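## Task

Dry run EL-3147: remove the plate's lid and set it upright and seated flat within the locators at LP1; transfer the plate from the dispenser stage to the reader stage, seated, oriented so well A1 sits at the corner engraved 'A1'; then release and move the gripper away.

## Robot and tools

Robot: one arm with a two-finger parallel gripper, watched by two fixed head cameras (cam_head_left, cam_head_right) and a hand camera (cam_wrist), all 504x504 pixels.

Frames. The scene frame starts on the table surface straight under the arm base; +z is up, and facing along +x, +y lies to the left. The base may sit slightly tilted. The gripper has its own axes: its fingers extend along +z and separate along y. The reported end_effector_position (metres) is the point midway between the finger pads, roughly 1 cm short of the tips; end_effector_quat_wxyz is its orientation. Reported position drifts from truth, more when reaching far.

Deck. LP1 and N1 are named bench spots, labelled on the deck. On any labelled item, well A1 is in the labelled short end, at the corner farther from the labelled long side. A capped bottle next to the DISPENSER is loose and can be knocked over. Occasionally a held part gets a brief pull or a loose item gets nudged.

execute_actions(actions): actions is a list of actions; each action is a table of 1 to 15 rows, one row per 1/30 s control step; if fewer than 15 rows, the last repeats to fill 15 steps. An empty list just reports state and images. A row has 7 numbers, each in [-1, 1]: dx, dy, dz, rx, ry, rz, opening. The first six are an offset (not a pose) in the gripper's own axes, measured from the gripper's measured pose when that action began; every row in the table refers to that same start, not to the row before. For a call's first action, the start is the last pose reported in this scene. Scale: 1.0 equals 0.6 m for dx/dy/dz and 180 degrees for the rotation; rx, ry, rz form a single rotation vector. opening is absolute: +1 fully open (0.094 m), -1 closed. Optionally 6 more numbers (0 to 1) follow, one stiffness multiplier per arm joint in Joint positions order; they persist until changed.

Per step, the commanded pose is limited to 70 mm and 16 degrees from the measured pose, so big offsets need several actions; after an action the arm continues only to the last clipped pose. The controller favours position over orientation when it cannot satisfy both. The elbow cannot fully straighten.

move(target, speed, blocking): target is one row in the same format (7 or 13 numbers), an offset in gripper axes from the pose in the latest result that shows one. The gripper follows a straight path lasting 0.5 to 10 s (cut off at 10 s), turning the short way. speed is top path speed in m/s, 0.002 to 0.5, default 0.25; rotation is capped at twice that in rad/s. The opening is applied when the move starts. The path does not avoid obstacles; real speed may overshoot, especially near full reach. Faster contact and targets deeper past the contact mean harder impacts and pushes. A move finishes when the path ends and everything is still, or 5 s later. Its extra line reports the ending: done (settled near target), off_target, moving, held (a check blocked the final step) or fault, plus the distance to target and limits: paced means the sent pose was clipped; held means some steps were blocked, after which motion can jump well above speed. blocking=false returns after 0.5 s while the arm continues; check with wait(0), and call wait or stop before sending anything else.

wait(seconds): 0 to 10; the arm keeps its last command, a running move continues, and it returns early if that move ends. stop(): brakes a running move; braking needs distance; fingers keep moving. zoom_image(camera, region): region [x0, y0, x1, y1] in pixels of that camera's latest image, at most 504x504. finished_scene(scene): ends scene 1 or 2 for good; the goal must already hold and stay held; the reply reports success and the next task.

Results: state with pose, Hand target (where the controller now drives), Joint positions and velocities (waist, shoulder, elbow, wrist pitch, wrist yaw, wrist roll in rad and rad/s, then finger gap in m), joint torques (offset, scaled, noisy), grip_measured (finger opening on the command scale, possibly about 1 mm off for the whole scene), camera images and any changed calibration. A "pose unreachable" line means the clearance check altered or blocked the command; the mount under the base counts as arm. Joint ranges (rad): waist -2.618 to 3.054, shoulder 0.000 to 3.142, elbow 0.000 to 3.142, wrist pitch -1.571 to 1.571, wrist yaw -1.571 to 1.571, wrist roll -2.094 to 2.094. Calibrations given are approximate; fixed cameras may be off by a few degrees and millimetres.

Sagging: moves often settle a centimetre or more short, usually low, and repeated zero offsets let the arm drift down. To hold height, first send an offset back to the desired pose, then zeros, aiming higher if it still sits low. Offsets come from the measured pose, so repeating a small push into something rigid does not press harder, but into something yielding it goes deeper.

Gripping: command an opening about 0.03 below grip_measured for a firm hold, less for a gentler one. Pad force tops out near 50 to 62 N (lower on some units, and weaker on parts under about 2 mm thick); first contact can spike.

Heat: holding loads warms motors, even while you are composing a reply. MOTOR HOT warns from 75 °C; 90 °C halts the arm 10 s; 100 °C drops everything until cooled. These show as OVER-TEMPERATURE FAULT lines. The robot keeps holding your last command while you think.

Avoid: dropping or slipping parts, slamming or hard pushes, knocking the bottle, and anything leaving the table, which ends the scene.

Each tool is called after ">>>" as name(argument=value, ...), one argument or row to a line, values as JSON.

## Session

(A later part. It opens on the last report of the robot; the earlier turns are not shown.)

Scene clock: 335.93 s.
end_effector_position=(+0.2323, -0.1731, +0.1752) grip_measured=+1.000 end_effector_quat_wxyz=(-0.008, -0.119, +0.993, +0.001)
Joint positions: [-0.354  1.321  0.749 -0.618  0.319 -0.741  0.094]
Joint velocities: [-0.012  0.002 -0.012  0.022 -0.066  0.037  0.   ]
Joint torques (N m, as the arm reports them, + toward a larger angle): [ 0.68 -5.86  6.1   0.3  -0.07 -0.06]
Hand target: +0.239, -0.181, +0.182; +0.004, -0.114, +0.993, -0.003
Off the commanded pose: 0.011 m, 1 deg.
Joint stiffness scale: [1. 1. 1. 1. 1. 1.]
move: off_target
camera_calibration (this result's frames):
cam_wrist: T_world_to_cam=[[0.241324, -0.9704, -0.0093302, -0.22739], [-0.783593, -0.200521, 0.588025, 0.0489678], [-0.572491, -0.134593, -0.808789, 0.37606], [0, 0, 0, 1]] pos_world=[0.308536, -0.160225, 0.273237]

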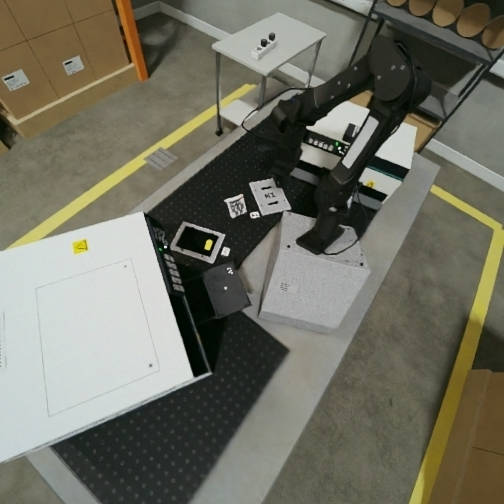

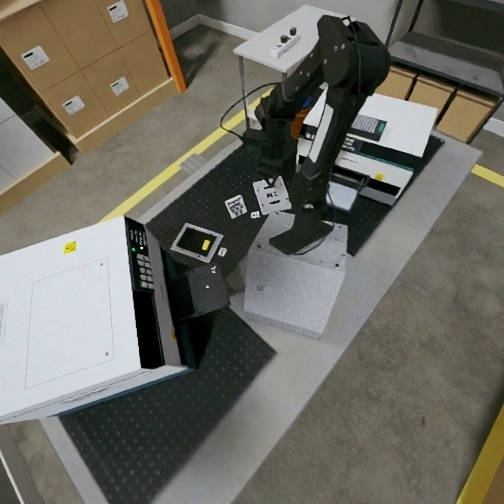

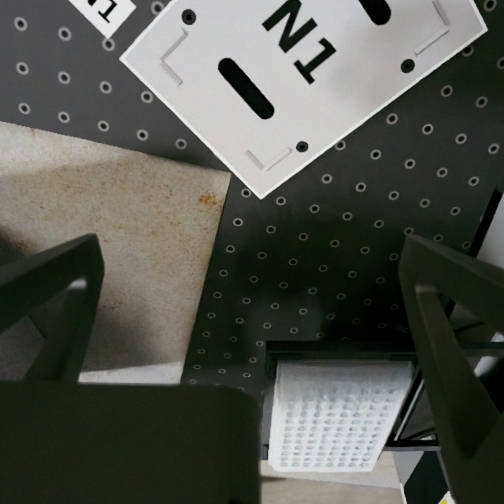

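>>> move(
  target=[0.3295, -0.0929, 0.04, 0.0012, -0.005, 0.006, 1],
  speed=0.35,
)

Scene clock: 344.50 s.
end_effector_position=(+0.0514, -0.2681, +0.1552) grip_measured=+1.000 end_effector_quat_wxyz=(-0.003, -0.113, +0.994, -0.002)
Joint positions: [-1.387  1.214  0.61  -0.489 -0.152 -1.665  0.094]
Joint velocities: [ 0.002  0.002  0.007  0.007 -0.051 -0.022  0.   ]
Joint torques (N m, as the arm reports them, + toward a larger angle): [-1.37 -3.34  5.5   0.45 -0.06 -0.03]
Hand target: +0.051, -0.275, +0.156; +0.000, -0.111, +0.994, -0.005
Off the commanded pose: 0.006 m, 1 deg.
Joint stiffness scale: [1. 1. 1. 1. 1. 1.]
move: done
camera_calibration (this result's frames):
cam_wrist: T_world_to_cam=[[0.230361, -0.973104, -0.00160689, -0.277436], [-0.791297, -0.188283, 0.58172, -0.0953842], [-0.566377, -0.132734, -0.813388, 0.244476], [0, 0, 0, 1]] pos_world=[0.126899, -0.255483, 0.253895]

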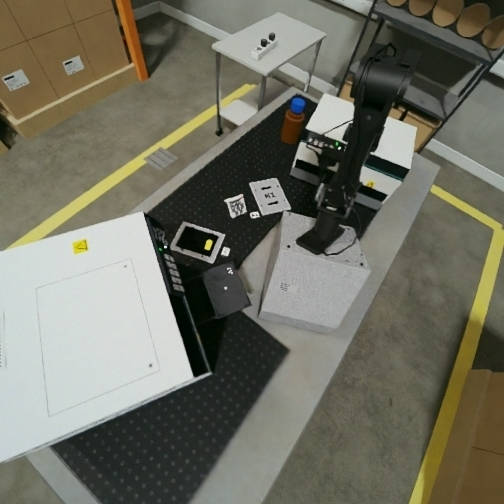

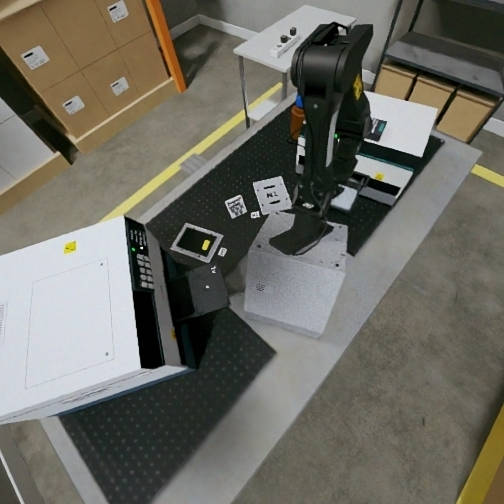

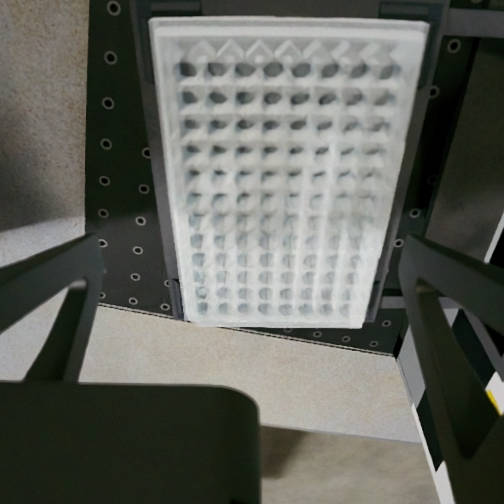

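>>> move(
  target=[-0.0053, -0.0182, 0.057, -0.003, -0.002, 0.002, 1],
  speed=0.08,
)

Scene clock: 351.33 s.
end_effector_position=(+0.0519, -0.2689, +0.1271) grip_measured=+1.000 end_effector_quat_wxyz=(-0.003, -0.107, +0.994, +0.014)
Joint positions: [-1.366  1.351  0.611 -0.382 -0.144 -1.639  0.094]
Joint velocities: [-0.027 -0.002  0.007  0.051  0.007 -0.095  0.   ]
Joint torques (N m, as the arm reports them, + toward a larger angle): [ 0.48 -2.82  4.21  0.93  0.05  0.09]
Hand target: +0.056, -0.278, +0.121; -0.000, -0.110, +0.994, +0.003
Off the commanded pose: 0.012 m, 1 deg.
Joint stiffness scale: [1. 1. 1. 1. 1. 1.]
move: off_target
camera_calibration (this result's frames):
cam_wrist: T_world_to_cam=[[0.218027, -0.975395, -0.0326813, -0.274392], [-0.792336, -0.19646, 0.577587, -0.0804347], [-0.569796, -0.100035, -0.815675, 0.23112], [0, 0, 0, 1]] pos_world=[0.127785, -0.260323, 0.22601]

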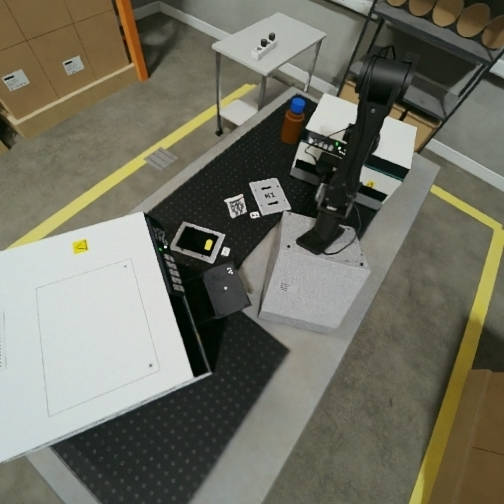

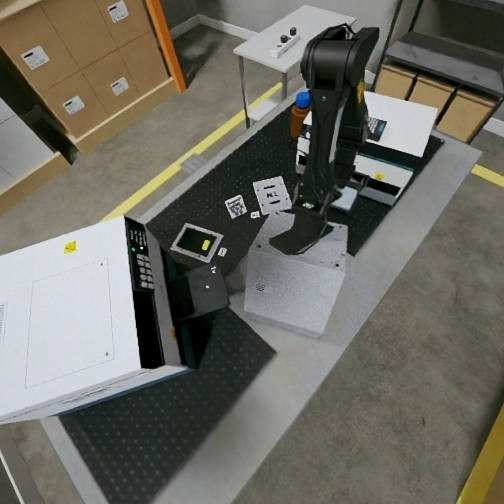

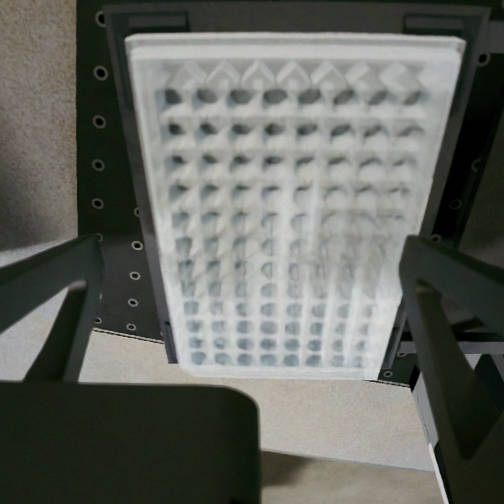

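>>> execute_actions(
  actions=[
    [[-0.003,-0.018,0.007,0.0095,-0.002,-0.002,1],[-0.003,-0.020,0.004,0.012,-0.002,-0.002,1],[-0.003,-0.023,0.001,0.0145,-0.002,-0.002,1],[-0.003,-0.026,-0.002,0.017,-0.002,-0.002,1],[-0.003,-0.029,-0.005,0.0197,-0.002,-0.002,1]],
  ],
)

Scene clock: 360.60 s.
end_effector_position=(+0.0534, -0.2769, +0.1276) grip_measured=+1.000 end_effector_quat_wxyz=(-0.001, -0.109, +0.994, -0.003)
Joint positions: [-1.366  1.348  0.611 -0.351 -0.145 -1.637  0.094]
Joint velocities: [-0.017 -0.012 -0.007  0.066  0.007 -0.051  0.   ]
Joint torques (N m, as the arm reports them, + toward a larger angle): [-0.32 -5.46  4.03  0.58 -0.06  0.07]
Hand target: +0.057, -0.285, +0.130; +0.004, -0.110, +0.994, -0.016
Off the commanded pose: 0.010 m, 2 deg.
Joint stiffness scale: [1. 1. 1. 1. 1. 1.]
camera_calibration (this result's frames):
cam_wrist: T_world_to_cam=[[0.221842, -0.975083, 0.000515858, -0.286883], [-0.795151, -0.180599, 0.578895, -0.0767117], [-0.564377, -0.128833, -0.815402, 0.223238], [0, 0, 0, 1]] pos_world=[0.128636, -0.264829, 0.226585]

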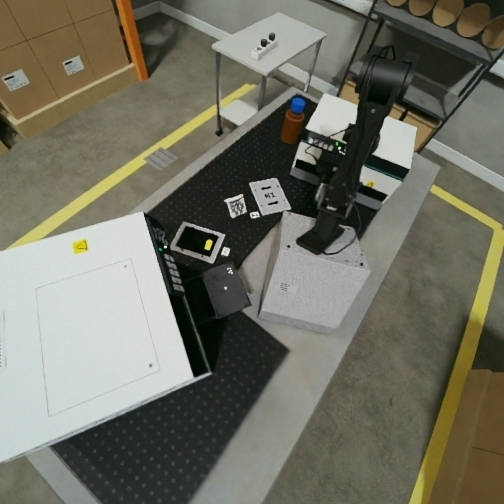

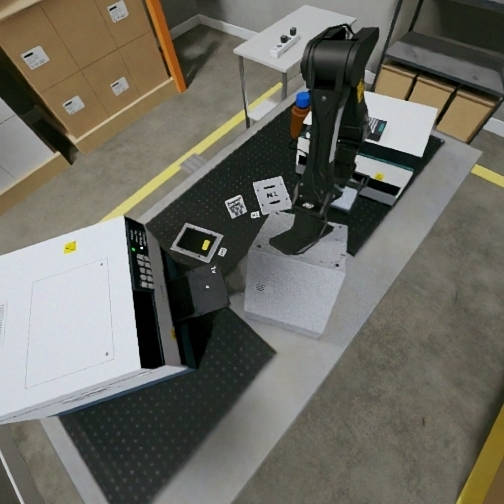

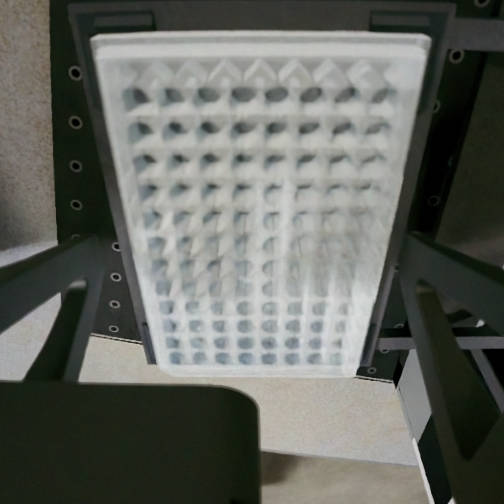

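>>> execute_actions(
  actions=[
    [[-0.002,-0.0147,-0.0025,0.008,-0.001,0,1],[-0.002,-0.0139,-0.001,0.0075,-0.001,0,1],[-0.002,-0.0131,0.0005,0.007,-0.001,0,1],[-0.002,-0.0123,0.002,0.0065,-0.001,0,1],[-0.002,-0.0115,0.0035,0.006,-0.001,0,1],[-0.002,-0.0107,0.005,0.0055,-0.001,0,1],[-0.0018,-0.0099,0.0065,0.005,-0.001,0,1],[-0.0016,-0.0091,0.008,0.0045,-0.001,0,1],[-0.0014,-0.0083,0.0095,0.004,-0.001,0,1],[-0.0012,-0.0075,0.011,0.0035,-0.001,0,1],[-0.001,-0.0067,0.0125,0.003,-0.001,0,1],[-0.001,-0.006,0.014,0.0026,-0.001,0,1],[-0.001,-0.0054,0.0152,0.0022,-0.001,0,1],[-0.001,-0.005,0.016,0.002,-0.001,0,1]],
  ],
)

>>> wait(
  seconds=0.4,
)

Scene clock: 368.47 s.
end_effector_position=(+0.0533, -0.2812, +0.1225) grip_measured=+1.000 end_effector_quat_wxyz=(-0.001, -0.109, +0.994, -0.009)
Joint positions: [-1.366  1.373  0.611 -0.313 -0.145 -1.636  0.094]
Joint velocities: [-0.007  0.076  0.017  0.022 -0.007 -0.051  0.   ]
Joint torques (N m, as the arm reports them, + toward a larger angle): [-0.04 -4.01  3.23  0.62 -0.02  0.11]
Hand target: +0.054, -0.280, +0.118; +0.000, -0.109, +0.994, -0.006
Off the commanded pose: 0.005 m, 0 deg.
Joint stiffness scale: [1. 1. 1. 1. 1. 1.]
camera_calibration (this result's frames):
cam_wrist: T_world_to_cam=[[0.222584, -0.974823, 0.0133129, -0.292644], [-0.796138, -0.173869, 0.579598, -0.072781], [-0.56269, -0.139608, -0.814794, 0.215274], [0, 0, 0, 1]] pos_world=[0.128327, -0.267876, 0.221484]

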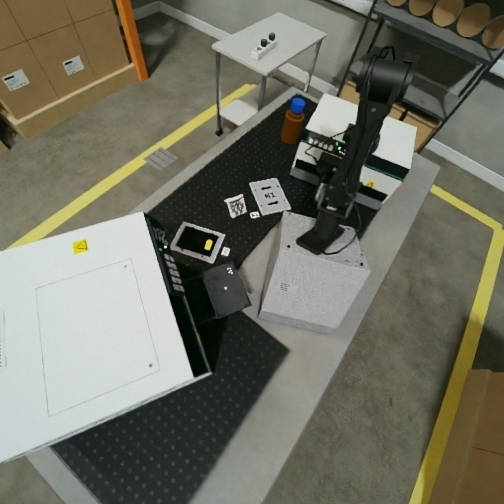

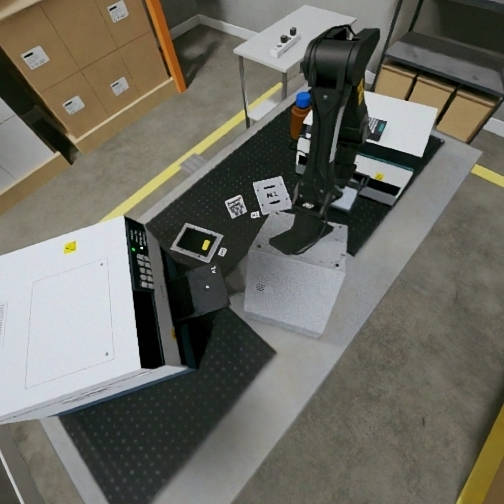

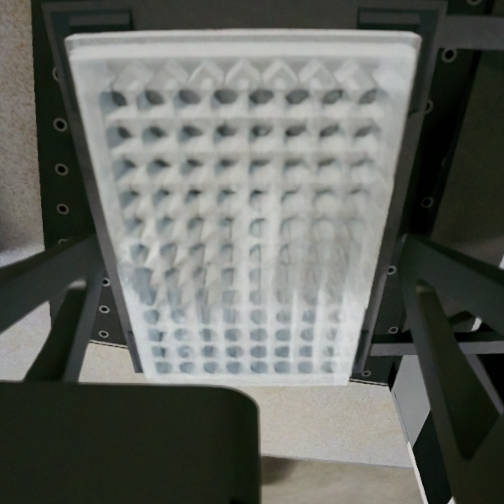

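Scene clock: 368.87 s.
end_effector_position=(+0.0535, -0.2828, +0.1220) grip_measured=+1.000 end_effector_quat_wxyz=(-0.001, -0.110, +0.994, -0.012)
Joint positions: [-1.366  1.376  0.611 -0.305 -0.145 -1.636  0.094]
Joint velocities: [-0.002 -0.002 -0.012 -0.037  0.007 -0.066  0.   ]
Joint torques (N m, as the arm reports them, + toward a larger angle): [-0.12 -4.14  3.17  0.61  0.02  0.08]
Hand target: +0.055, -0.280, +0.118; +0.000, -0.109, +0.994, -0.006
Off the commanded pose: 0.005 m, 1 deg.
Joint stiffness scale: [1. 1. 1. 1. 1. 1.]
wait: 0.40 s; at rest by 0.17 s
camera_calibration (this result's frames):
cam_wrist: T_world_to_cam=[[0.223395, -0.974544, 0.0189558, -0.294801], [-0.796485, -0.1713, 0.579886, -0.0719104], [-0.561877, -0.144642, -0.814477, 0.213215], [0, 0, 0, 1]] pos_world=[0.128382, -0.268775, 0.220947]

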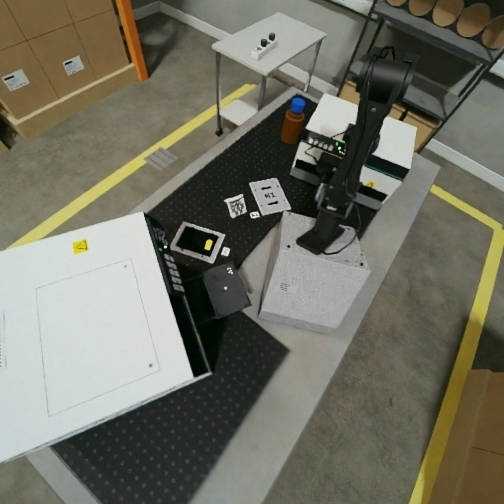

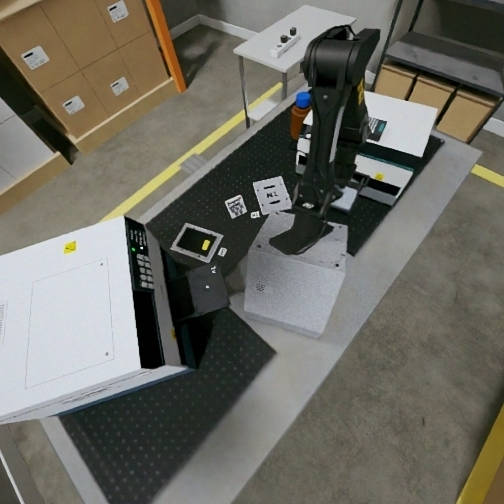

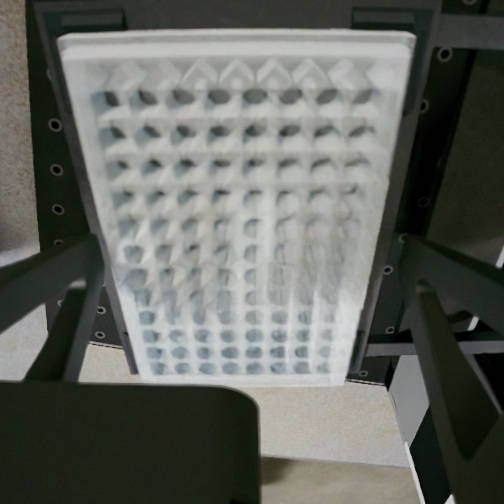

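>>> execute_actions(
  actions=[],
)

Scene clock: 385.37 s.
end_effector_position=(+0.0535, -0.2829, +0.1220) grip_measured=+1.000 end_effector_quat_wxyz=(-0.001, -0.110, +0.994, -0.012)
Joint positions: [-1.366  1.376  0.611 -0.304 -0.145 -1.636  0.094]
Joint velocities: [-0.007 -0.007 -0.007 -0.037  0.007  0.007  0.   ]
Joint torques (N m, as the arm reports them, + toward a larger angle): [-0.06 -4.17  3.07  0.61  0.    0.09]
Hand target: +0.055, -0.280, +0.118; +0.000, -0.109, +0.994, -0.006
Off the commanded pose: 0.005 m, 1 deg.
Joint stiffness scale: [1. 1. 1. 1. 1. 1.]
camera_calibration (this result's frames):
cam_wrist: T_world_to_cam=[[0.223449, -0.974524, 0.019332, -0.294938], [-0.796508, -0.171128, 0.579905, -0.0718687], [-0.561823, -0.144977, -0.814455, 0.213111], [0, 0, 0, 1]] pos_world=[0.12839, -0.268827, 0.220948]

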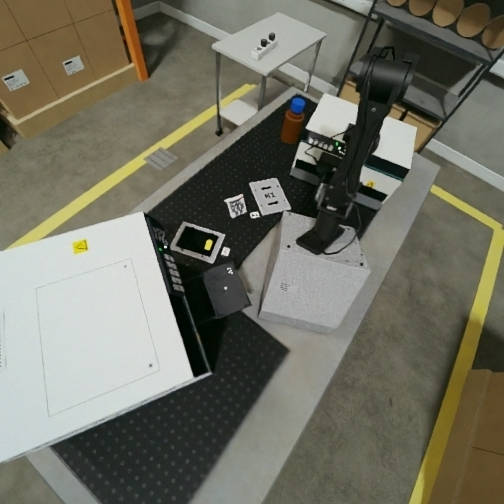

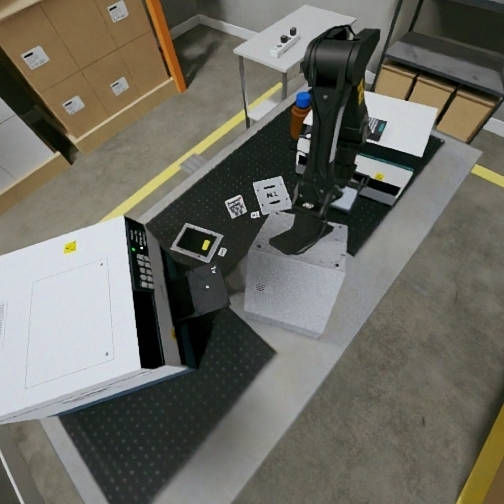

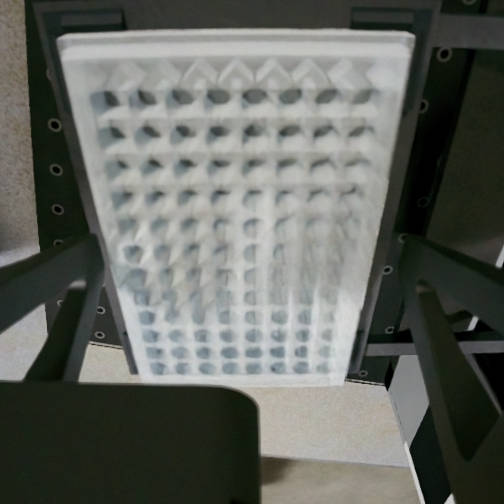

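>>> execute_actions(
  actions=[
    [[-0.002,0.0045,0.0073,-0.0045,0,0,1],[-0.002,0.005,0.0079,-0.005,0,0,1],[-0.002,0.0055,0.0085,-0.0054,0,0,1],[-0.002,0.006,0.0091,-0.0059,0,0,1],[-0.002,0.0065,0.0097,-0.0064,0,0,1],[-0.002,0.007,0.0103,-0.0069,0,0,1],[-0.002,0.0075,0.0109,-0.0074,0,0,1],[-0.002,0.008,0.0114,-0.0078,0,0,1],[-0.002,0.0083,0.0117,-0.008,0,0,1]],
  ],
)

>>> wait(
  seconds=0.3,
)

Scene clock: 392.10 s.
end_effector_position=(+0.0515, -0.2803, +0.1185) grip_measured=+1.000 end_effector_quat_wxyz=(-0.004, -0.109, +0.994, -0.005)
Joint positions: [-1.366  1.392  0.611 -0.302 -0.14  -1.636  0.094]
Joint velocities: [-0.002 -0.002  0.007  0.022 -0.007 -0.154  0.   ]
Joint torques (N m, as the arm reports them, + toward a larger angle): [ 0.14 -4.16  3.05  0.56  0.01  0.1 ]
Hand target: +0.054, -0.278, +0.115; -0.002, -0.110, +0.994, +0.000
Off the commanded pose: 0.005 m, 1 deg.
Joint stiffness scale: [1. 1. 1. 1. 1. 1.]
camera_calibration (this result's frames):
cam_wrist: T_world_to_cam=[[0.221411, -0.975168, 0.00500642, -0.290307], [-0.792378, -0.176912, 0.583814, -0.0732727], [-0.568431, -0.13323, -0.811872, 0.212904], [0, 0, 0, 1]] pos_world=[0.127239, -0.267696, 0.217081]

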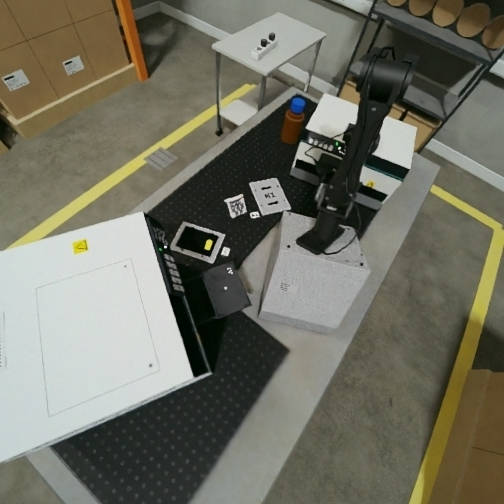

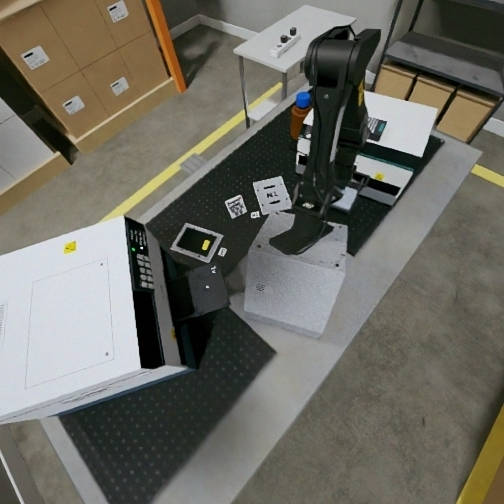

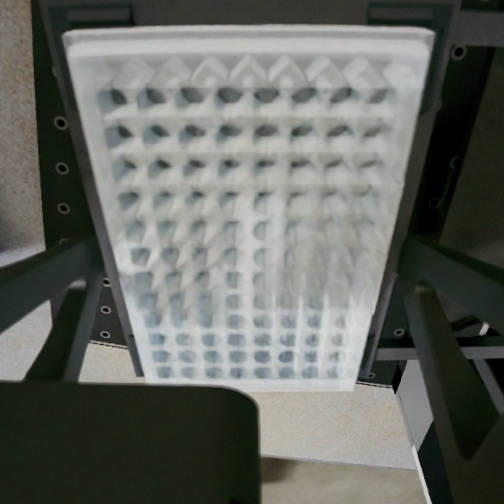

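Scene clock: 392.40 s.
end_effector_position=(+0.0515, -0.2803, +0.1185) grip_measured=+1.000 end_effector_quat_wxyz=(-0.004, -0.109, +0.994, -0.005)
Joint positions: [-1.366  1.392  0.611 -0.302 -0.139 -1.636  0.094]
Joint velocities: [ 0.017  0.002  0.002 -0.022  0.022  0.037  0.   ]
Joint torques (N m, as the arm reports them, + toward a larger angle): [ 0.13 -4.03  3.18  0.59  0.    0.1 ]
Hand target: +0.053, -0.278, +0.115; -0.002, -0.110, +0.994, +0.000
Off the commanded pose: 0.005 m, 1 deg.
Joint stiffness scale: [1. 1. 1. 1. 1. 1.]
wait: 0.30 s; at rest by 0.17 s
camera_calibration (this result's frames):
cam_wrist: T_world_to_cam=[[0.221409, -0.975168, 0.00497941, -0.2903], [-0.792159, -0.176875, 0.584123, -0.0733657], [-0.568737, -0.133275, -0.81165, 0.212841], [0, 0, 0, 1]] pos_world=[0.127209, -0.267701, 0.217053]

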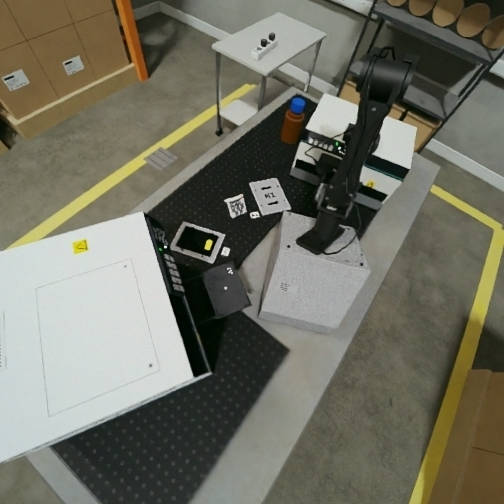

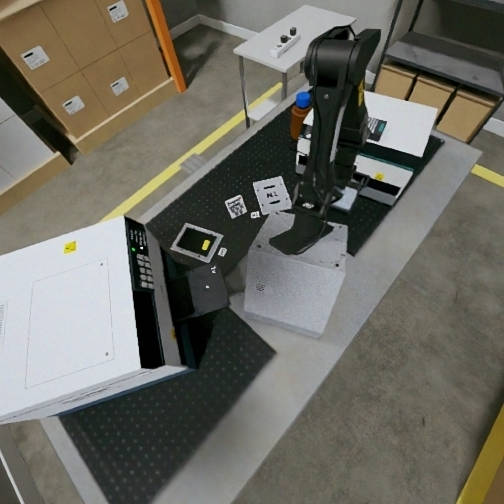

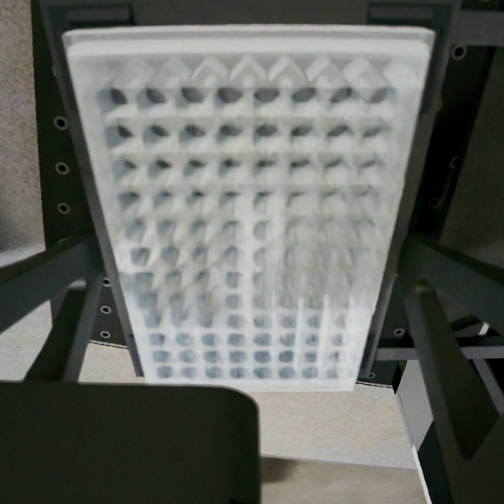

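>>> execute_actions(
  actions=[
    [[-0.0035,0.003,0.0052,-0.003,0,0,0.95],[-0.003,0.0027,0.0046,-0.0027,0,0,0.9],[-0.0026,0.0024,0.004,-0.0024,0,0,0.86],[-0.0022,0.0021,0.0034,-0.0021,0,0,0.82],[-0.0018,0.0018,0.0028,-0.0018,0,0,0.79],[-0.0014,0.0015,0.0022,-0.0015,0,0,0.76],[-0.001,0.0012,0.0016,-0.0012,0,0,0.74],[-0.0006,0.001,0.001,-0.0009,0,0,0.72],[-0.0003,0.001,0.0005,-0.0006,0,0,0.705],[0,0.001,0,-0.0003,0,0,0.695],[0,0.001,0,0,0,0,0.685],[0,0.001,0,0,0,0,0.675],[0,0.001,0,0,0,0,0.665],[0,0.001,0,0,0,0,0.655],[0,0.001,0,0,0,0,0.64]],
  ],
)

>>> wait(
  seconds=0.4,
)

Scene clock: 398.50 s.
end_effector_position=(+0.0509, -0.2798, +0.1187) grip_measured=+0.677 end_effector_quat_wxyz=(-0.006, -0.108, +0.994, -0.004)
Joint positions: [-1.366  1.391  0.611 -0.305 -0.136 -1.635  0.079]
Joint velocities: [-0.007  0.007 -0.007 -0.037  0.022 -0.051  0.001]
Joint torques (N m, as the arm reports them, + toward a larger angle): [-0.5  -5.42  3.11  0.59 -0.03  0.  ]
Hand target: +0.051, -0.280, +0.119; -0.004, -0.109, +0.994, -0.005
Off the commanded pose: 0.001 m, 0 deg.
Joint stiffness scale: [1. 1. 1. 1. 1. 1.]
camera_calibration (this result's frames):
cam_wrist: T_world_to_cam=[[0.219948, -0.975508, 0.00252026, -0.2894], [-0.790468, -0.176712, 0.586457, -0.0741651], [-0.571649, -0.130982, -0.809976, 0.213286], [0, 0, 0, 1]] pos_world=[0.126952, -0.267481, 0.21698]

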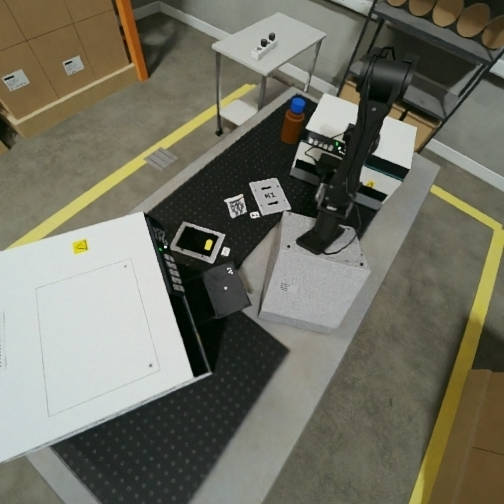

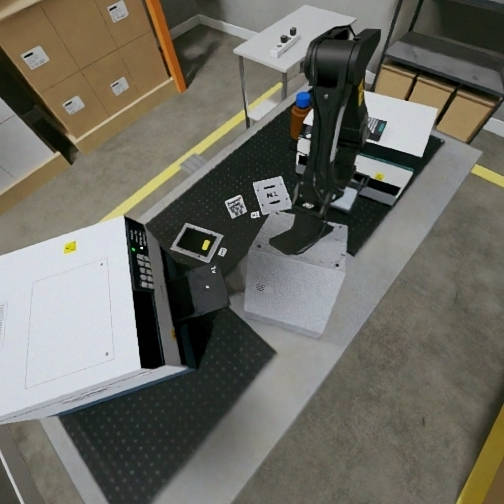

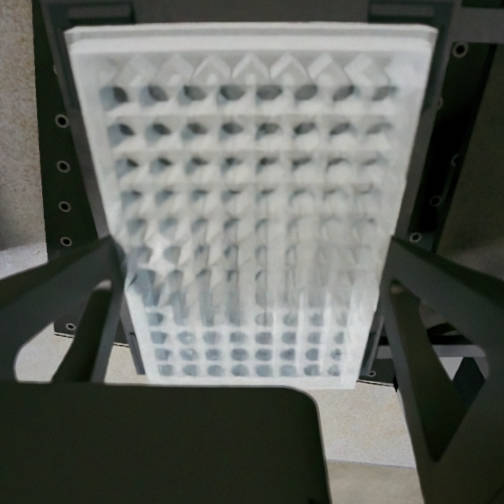

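Scene clock: 398.90 s.
end_effector_position=(+0.0509, -0.2798, +0.1187) grip_measured=+0.677 end_effector_quat_wxyz=(-0.006, -0.108, +0.994, -0.004)
Joint positions: [-1.366  1.391  0.611 -0.305 -0.136 -1.635  0.079]
Joint velocities: [-0.007 -0.017 -0.002 -0.007  0.007 -0.051 -0.002]
Joint torques (N m, as the arm reports them, + toward a larger angle): [-0.56 -5.37  2.96  0.58 -0.03  0.03]
Hand target: +0.051, -0.280, +0.119; -0.004, -0.109, +0.994, -0.005
Off the commanded pose: 0.001 m, 0 deg.
Joint stiffness scale: [1. 1. 1. 1. 1. 1.]
wait: 0.40 s; at rest by 0.17 s
camera_calibration (this result's frames):
cam_wrist: T_world_to_cam=[[0.219948, -0.975508, 0.00252026, -0.2894], [-0.790468, -0.176712, 0.586457, -0.0741651], [-0.571649, -0.130982, -0.809976, 0.213286], [0, 0, 0, 1]] pos_world=[0.126952, -0.267481, 0.21698]

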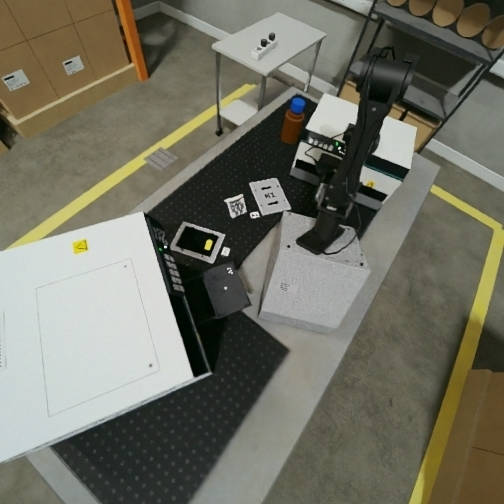

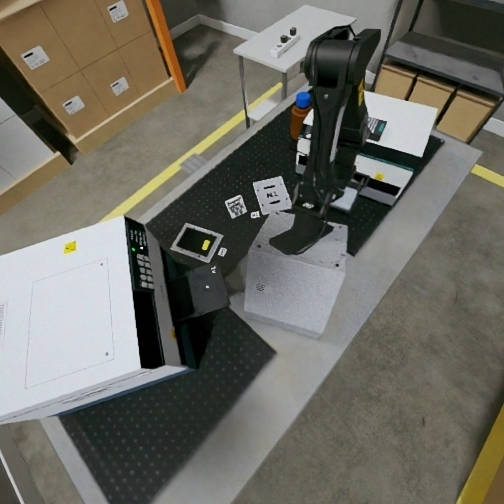

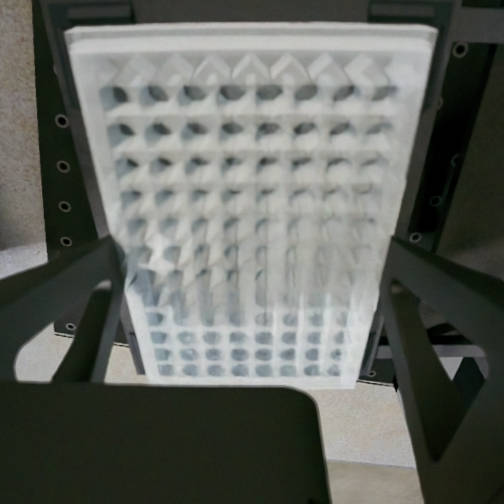

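>>> execute_actions(
  actions=[
    [[0,0.001,-0.001,-0.001,0,0,0.645],[0,0.002,-0.002,-0.0018,0,0,0.645],[0,0.003,-0.003,-0.0026,0,0,0.645],[0,0.004,-0.0042,-0.0034,0,0,0.645],[0,0.0045,-0.0055,-0.004,0,0,0.645],[0,0.005,-0.007,-0.0043,0,0,0.645],[0,0.005,-0.0085,-0.0043,0,0,0.645],[0,0.005,-0.010,-0.0043,0,0,0.645],[0,0.005,-0.012,-0.0043,0,0,0.645],[0,0.0045,-0.014,-0.004,0,0,0.645],[0,0.004,-0.0165,-0.0036,0,0,0.645],[0,0.0035,-0.019,-0.0032,0,0,0.645],[0,0.003,-0.022,-0.0028,0,0,0.645],[0,0.0025,-0.025,-0.0024,0,0,0.645],[0,0.002,-0.028,-0.002,0,0,0.645]],
  ],
)

>>> move(
  target=[0,-0.006,-0.12,0,0,0,0.645],
  speed=0.12,
)

Scene clock: 416.00 s.
end_effector_position=(+0.0512, -0.2766, +0.1245) grip_measured=+0.677 end_effector_quat_wxyz=(-0.006, -0.108, +0.994, -0.000)
Joint positions: [-1.366  1.363  0.611 -0.341 -0.136 -1.637  0.079]
Joint velocities: [ 0.007 -0.212  0.002 -0.286 -0.066 -0.037  0.   ]
Joint torques (N m, as the arm reports them, + toward a larger angle): [-1.2  -7.02  4.41  0.31 -0.02 -0.05]
Hand target: +0.051, -0.279, +0.135; -0.006, -0.108, +0.994, -0.002
Off the commanded pose: 0.011 m, 0 deg.
Joint stiffness scale: [1. 1. 1. 1. 1. 1.]
camera_calibration (this result's frames):
cam_wrist: T_world_to_cam=[[0.220648, -0.975338, -0.0054335, -0.28535], [-0.789413, -0.181853, 0.586307, -0.078223], [-0.572836, -0.125078, -0.810071, 0.220332], [0, 0, 0, 1]] pos_world=[0.127426, -0.264979, 0.222797]

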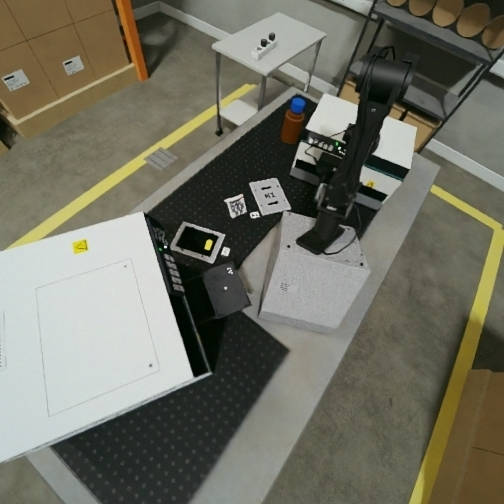

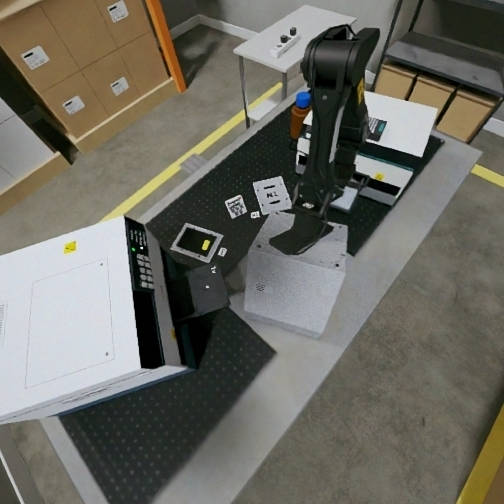

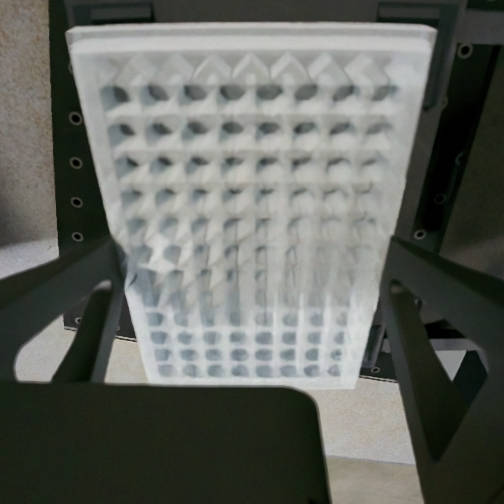

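Scene clock: 417.27 s.
end_effector_position=(+0.0532, -0.2725, +0.1872) grip_measured=+0.677 end_effector_quat_wxyz=(-0.009, -0.110, +0.994, +0.013)
Joint positions: [-1.398  1.15   0.713 -0.686 -0.145 -1.674  0.079]
Joint velocities: [ 0.022  0.007 -0.017  0.022 -0.051 -0.022  0.   ]
Joint torques (N m, as the arm reports them, + toward a larger angle): [-1.41 -6.07  6.03  0.19 -0.12  0.  ]
Hand target: +0.053, -0.280, +0.197; -0.007, -0.109, +0.994, -0.001
Off the commanded pose: 0.012 m, 2 deg.
Joint stiffness scale: [1. 1. 1. 1. 1. 1.]
move: off_target
camera_calibration (this result's frames):
cam_wrist: T_world_to_cam=[[0.224411, -0.97398, -0.0316555, -0.276421], [-0.783961, -0.199733, 0.587802, -0.118142], [-0.578831, -0.107092, -0.808385, 0.277664], [0, 0, 0, 1]] pos_world=[0.130133, -0.263089, 0.285154]

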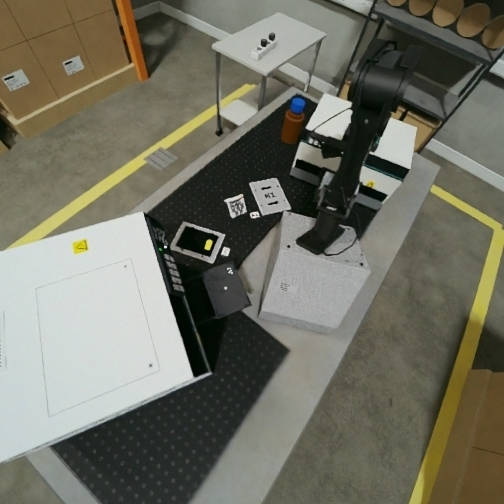

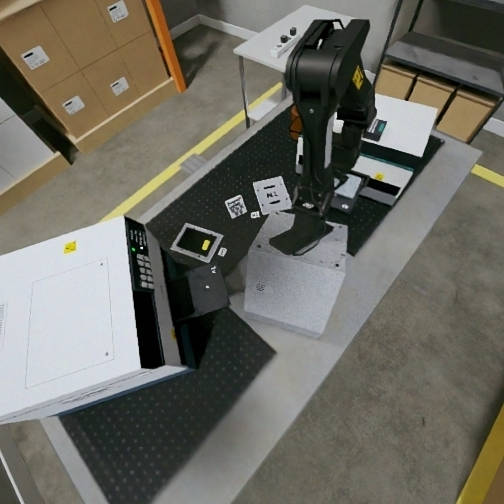

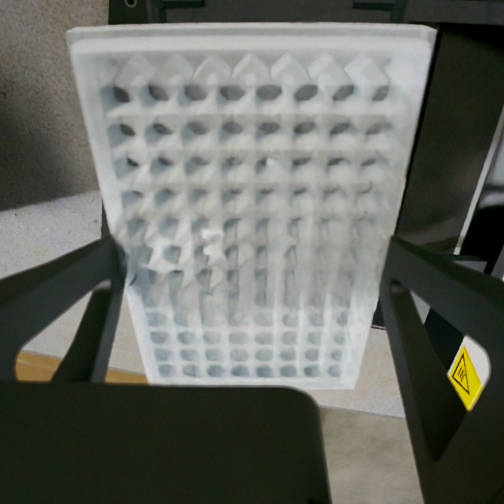

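>>> move(
  target=[-0.39,0.087,-0.04,0.008,0,-0.25,0.645],
  speed=0.32,
)

>>> move(
  target=[-0.362,0.207,-0.04,0,0,-0.278,0.645],
  speed=0.32,
)

Scene clock: 435.87 s.
end_effector_position=(+0.2673, -0.1709, +0.2040) grip_measured=+0.677 end_effector_quat_wxyz=(-0.001, -0.478, +0.878, +0.007)
Joint positions: [-0.25   1.374  0.924 -0.771  0.344 -1.396  0.079]
Joint velocities: [-0.007 -0.007  0.007 -0.022  0.007 -0.066 -0.   ]
Joint torques (N m, as the arm reports them, + toward a larger angle): [ 2.52 -4.45  6.36  0.25  0.04  0.09]
Hand target: +0.273, -0.170, +0.207; +0.000, -0.481, +0.876, +0.008
Off the commanded pose: 0.006 m, 1 deg.
Joint stiffness scale: [1. 1. 1. 1. 1. 1.]
move: done
camera_calibration (this result's frames):
cam_wrist: T_world_to_cam=[[0.842137, -0.538968, -0.0178443, -0.318531], [-0.43346, -0.696225, 0.572174, -0.115177], [-0.320807, -0.474114, -0.819938, 0.296727], [0, 0, 0, 1]] pos_world=[0.313515, -0.111184, 0.303515]

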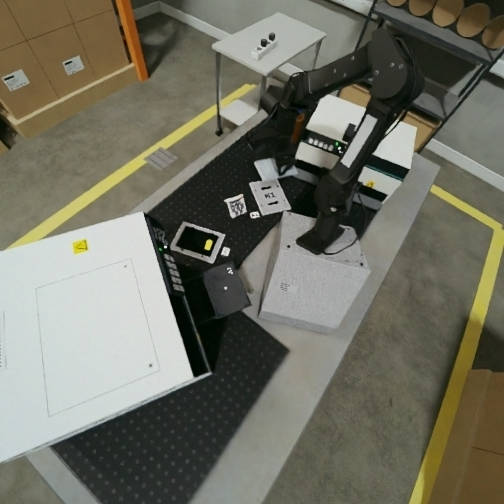

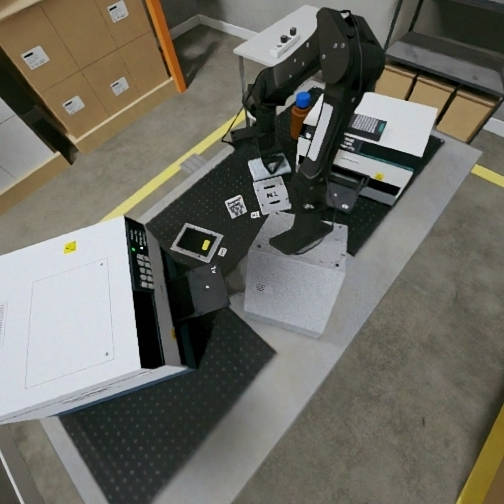

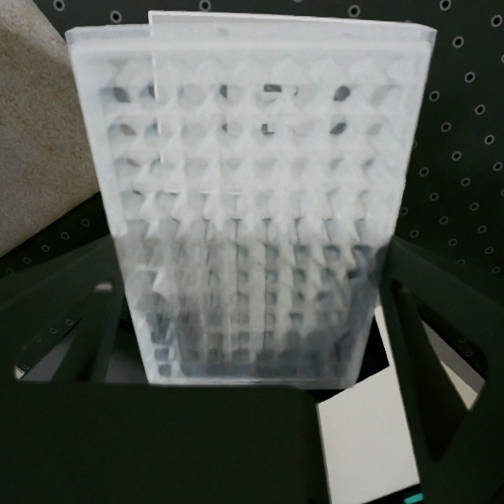

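Scene clock: 437.73 s.
end_effector_position=(+0.2791, +0.0756, +0.2240) grip_measured=+0.677 end_effector_quat_wxyz=(+0.002, +0.799, -0.601, -0.011)
Joint positions: [ 0.641  1.807  1.009 -0.851  0.476 -1.278  0.079]
Joint velocities: [-0.007 -0.017  0.002 -0.051 -0.022  0.037  0.   ]
Joint torques (N m, as the arm reports them, + toward a larger angle): [ 4.49 -4.5   6.31  0.3  -0.02  0.  ]
Hand target: +0.282, +0.081, +0.229; -0.001, +0.804, -0.594, -0.012
Off the commanded pose: 0.008 m, 1 deg.
Joint stiffness scale: [1. 1. 1. 1. 1. 1.]
move: done
camera_calibration (this result's frames):
cam_wrist: T_world_to_cam=[[0.959073, 0.282393, -0.0208134, -0.28935], [0.244489, -0.788777, 0.563965, -0.13021], [0.142843, -0.545972, -0.825536, 0.311064], [0, 0, 0, 1]] pos_world=[0.264909, 0.148836, 0.324206]

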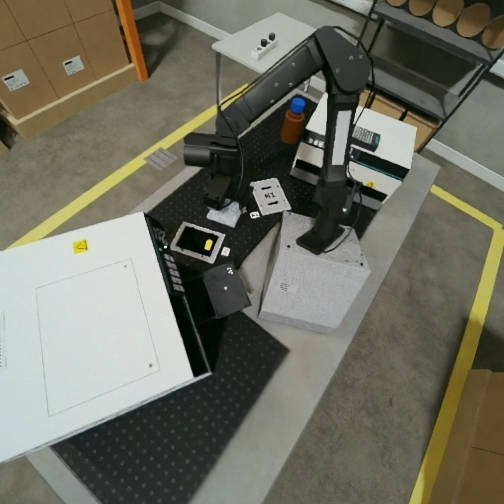

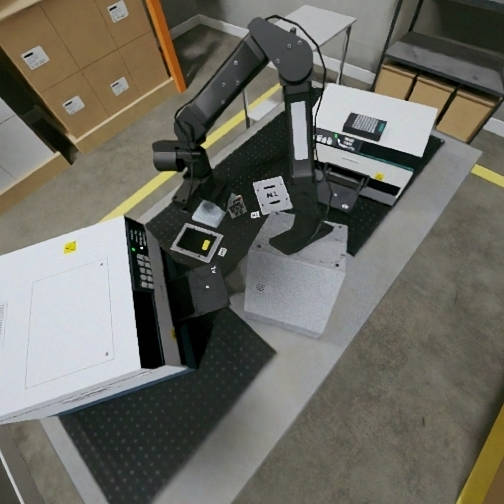

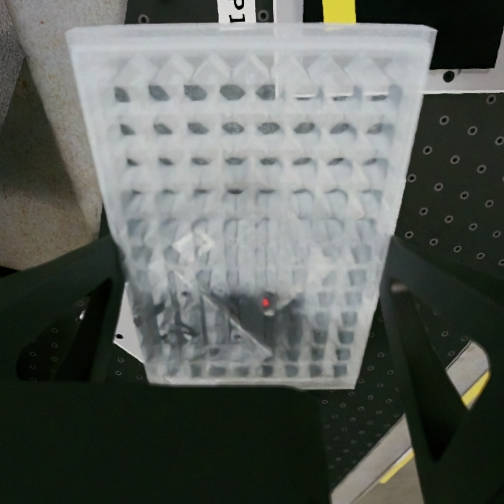

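>>> zoom_image(
  camera="cam_head_right",
  region=[150,160,270,330],
)

Region (150, 160, 270, 330) of cam_head_right's 504x504 image, scaled by 2.965, with more detail than that image has; it fills the left 356 columns of this view, and the rest is white.

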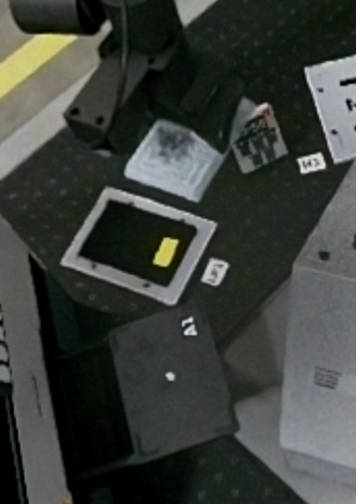

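>>> move(
  target=[-0.361,0.12,0.0575,0.0067,0.0097,-0.25,0.645],
  speed=0.3,
)

Scene clock: 460.73 s.
end_effector_position=(+0.1490, +0.2556, +0.1881) grip_measured=+0.677 end_effector_quat_wxyz=(+0.010, +0.967, -0.255, +0.007)
Joint positions: [ 1.246  2.356  1.151 -0.732  0.381 -1.398  0.079]
Joint velocities: [-0.012 -0.022  0.002  0.022 -0.051  0.022 -0.001]
Joint torques (N m, as the arm reports them, + toward a larger angle): [ 3.93 -6.67  6.07  0.46 -0.07  0.03]
Hand target: +0.148, +0.265, +0.191; +0.001, +0.968, -0.249, +0.005
Off the commanded pose: 0.010 m, 1 deg.
Joint stiffness scale: [1. 1. 1. 1. 1. 1.]
move: done
camera_calibration (this result's frames):
cam_wrist: T_world_to_cam=[[0.488341, 0.872437, -0.0194225, -0.297137], [0.709365, -0.383903, 0.591117, -0.114089], [0.508256, -0.302444, -0.806352, 0.277983], [0, 0, 0, 1]] pos_world=[0.0847493, 0.299508, 0.285821]

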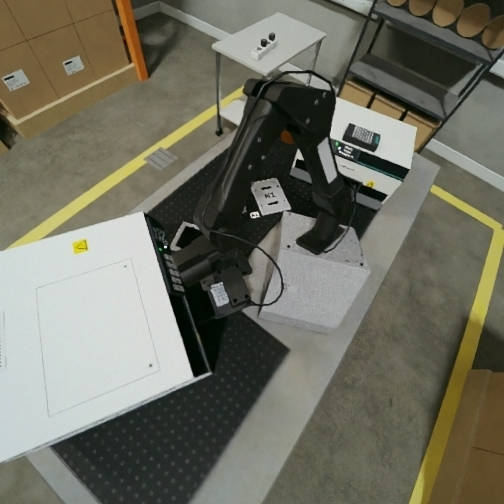

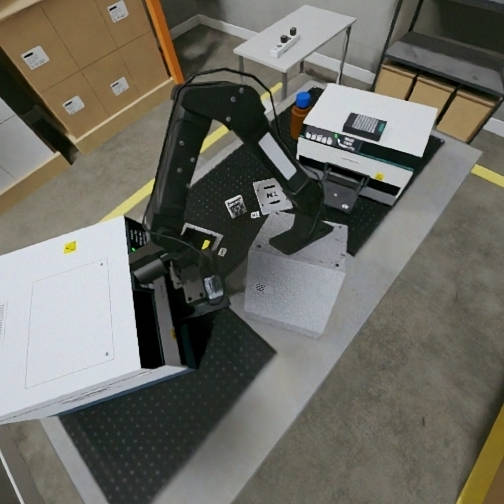

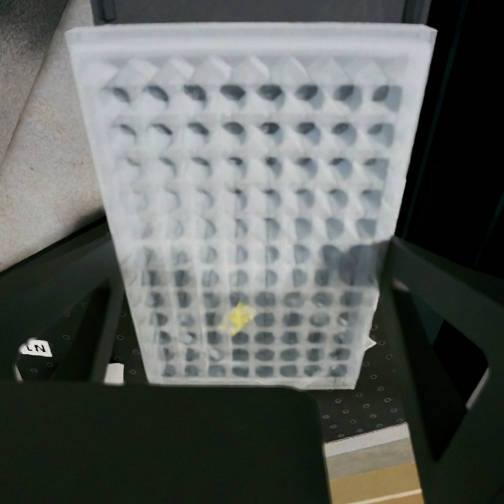

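>>> zoom_image(
  camera="cam_wrist",
  region=[40,0,470,60],
)

>>> zoom_image(
  camera="cam_head_left",
  region=[130,200,290,360],
)

Region (40, 0, 470, 60) of cam_wrist's 504x504 image, scaled by 1.172, with more detail than that image has; it fills the top 70 rows of this view, and the rest is white.

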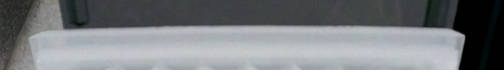

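Region (130, 200, 290, 360) of cam_head_left's 504x504 image, scaled by 3.150, with more detail than that image has.

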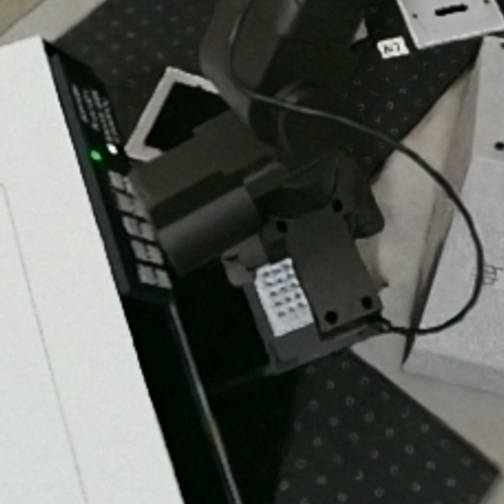

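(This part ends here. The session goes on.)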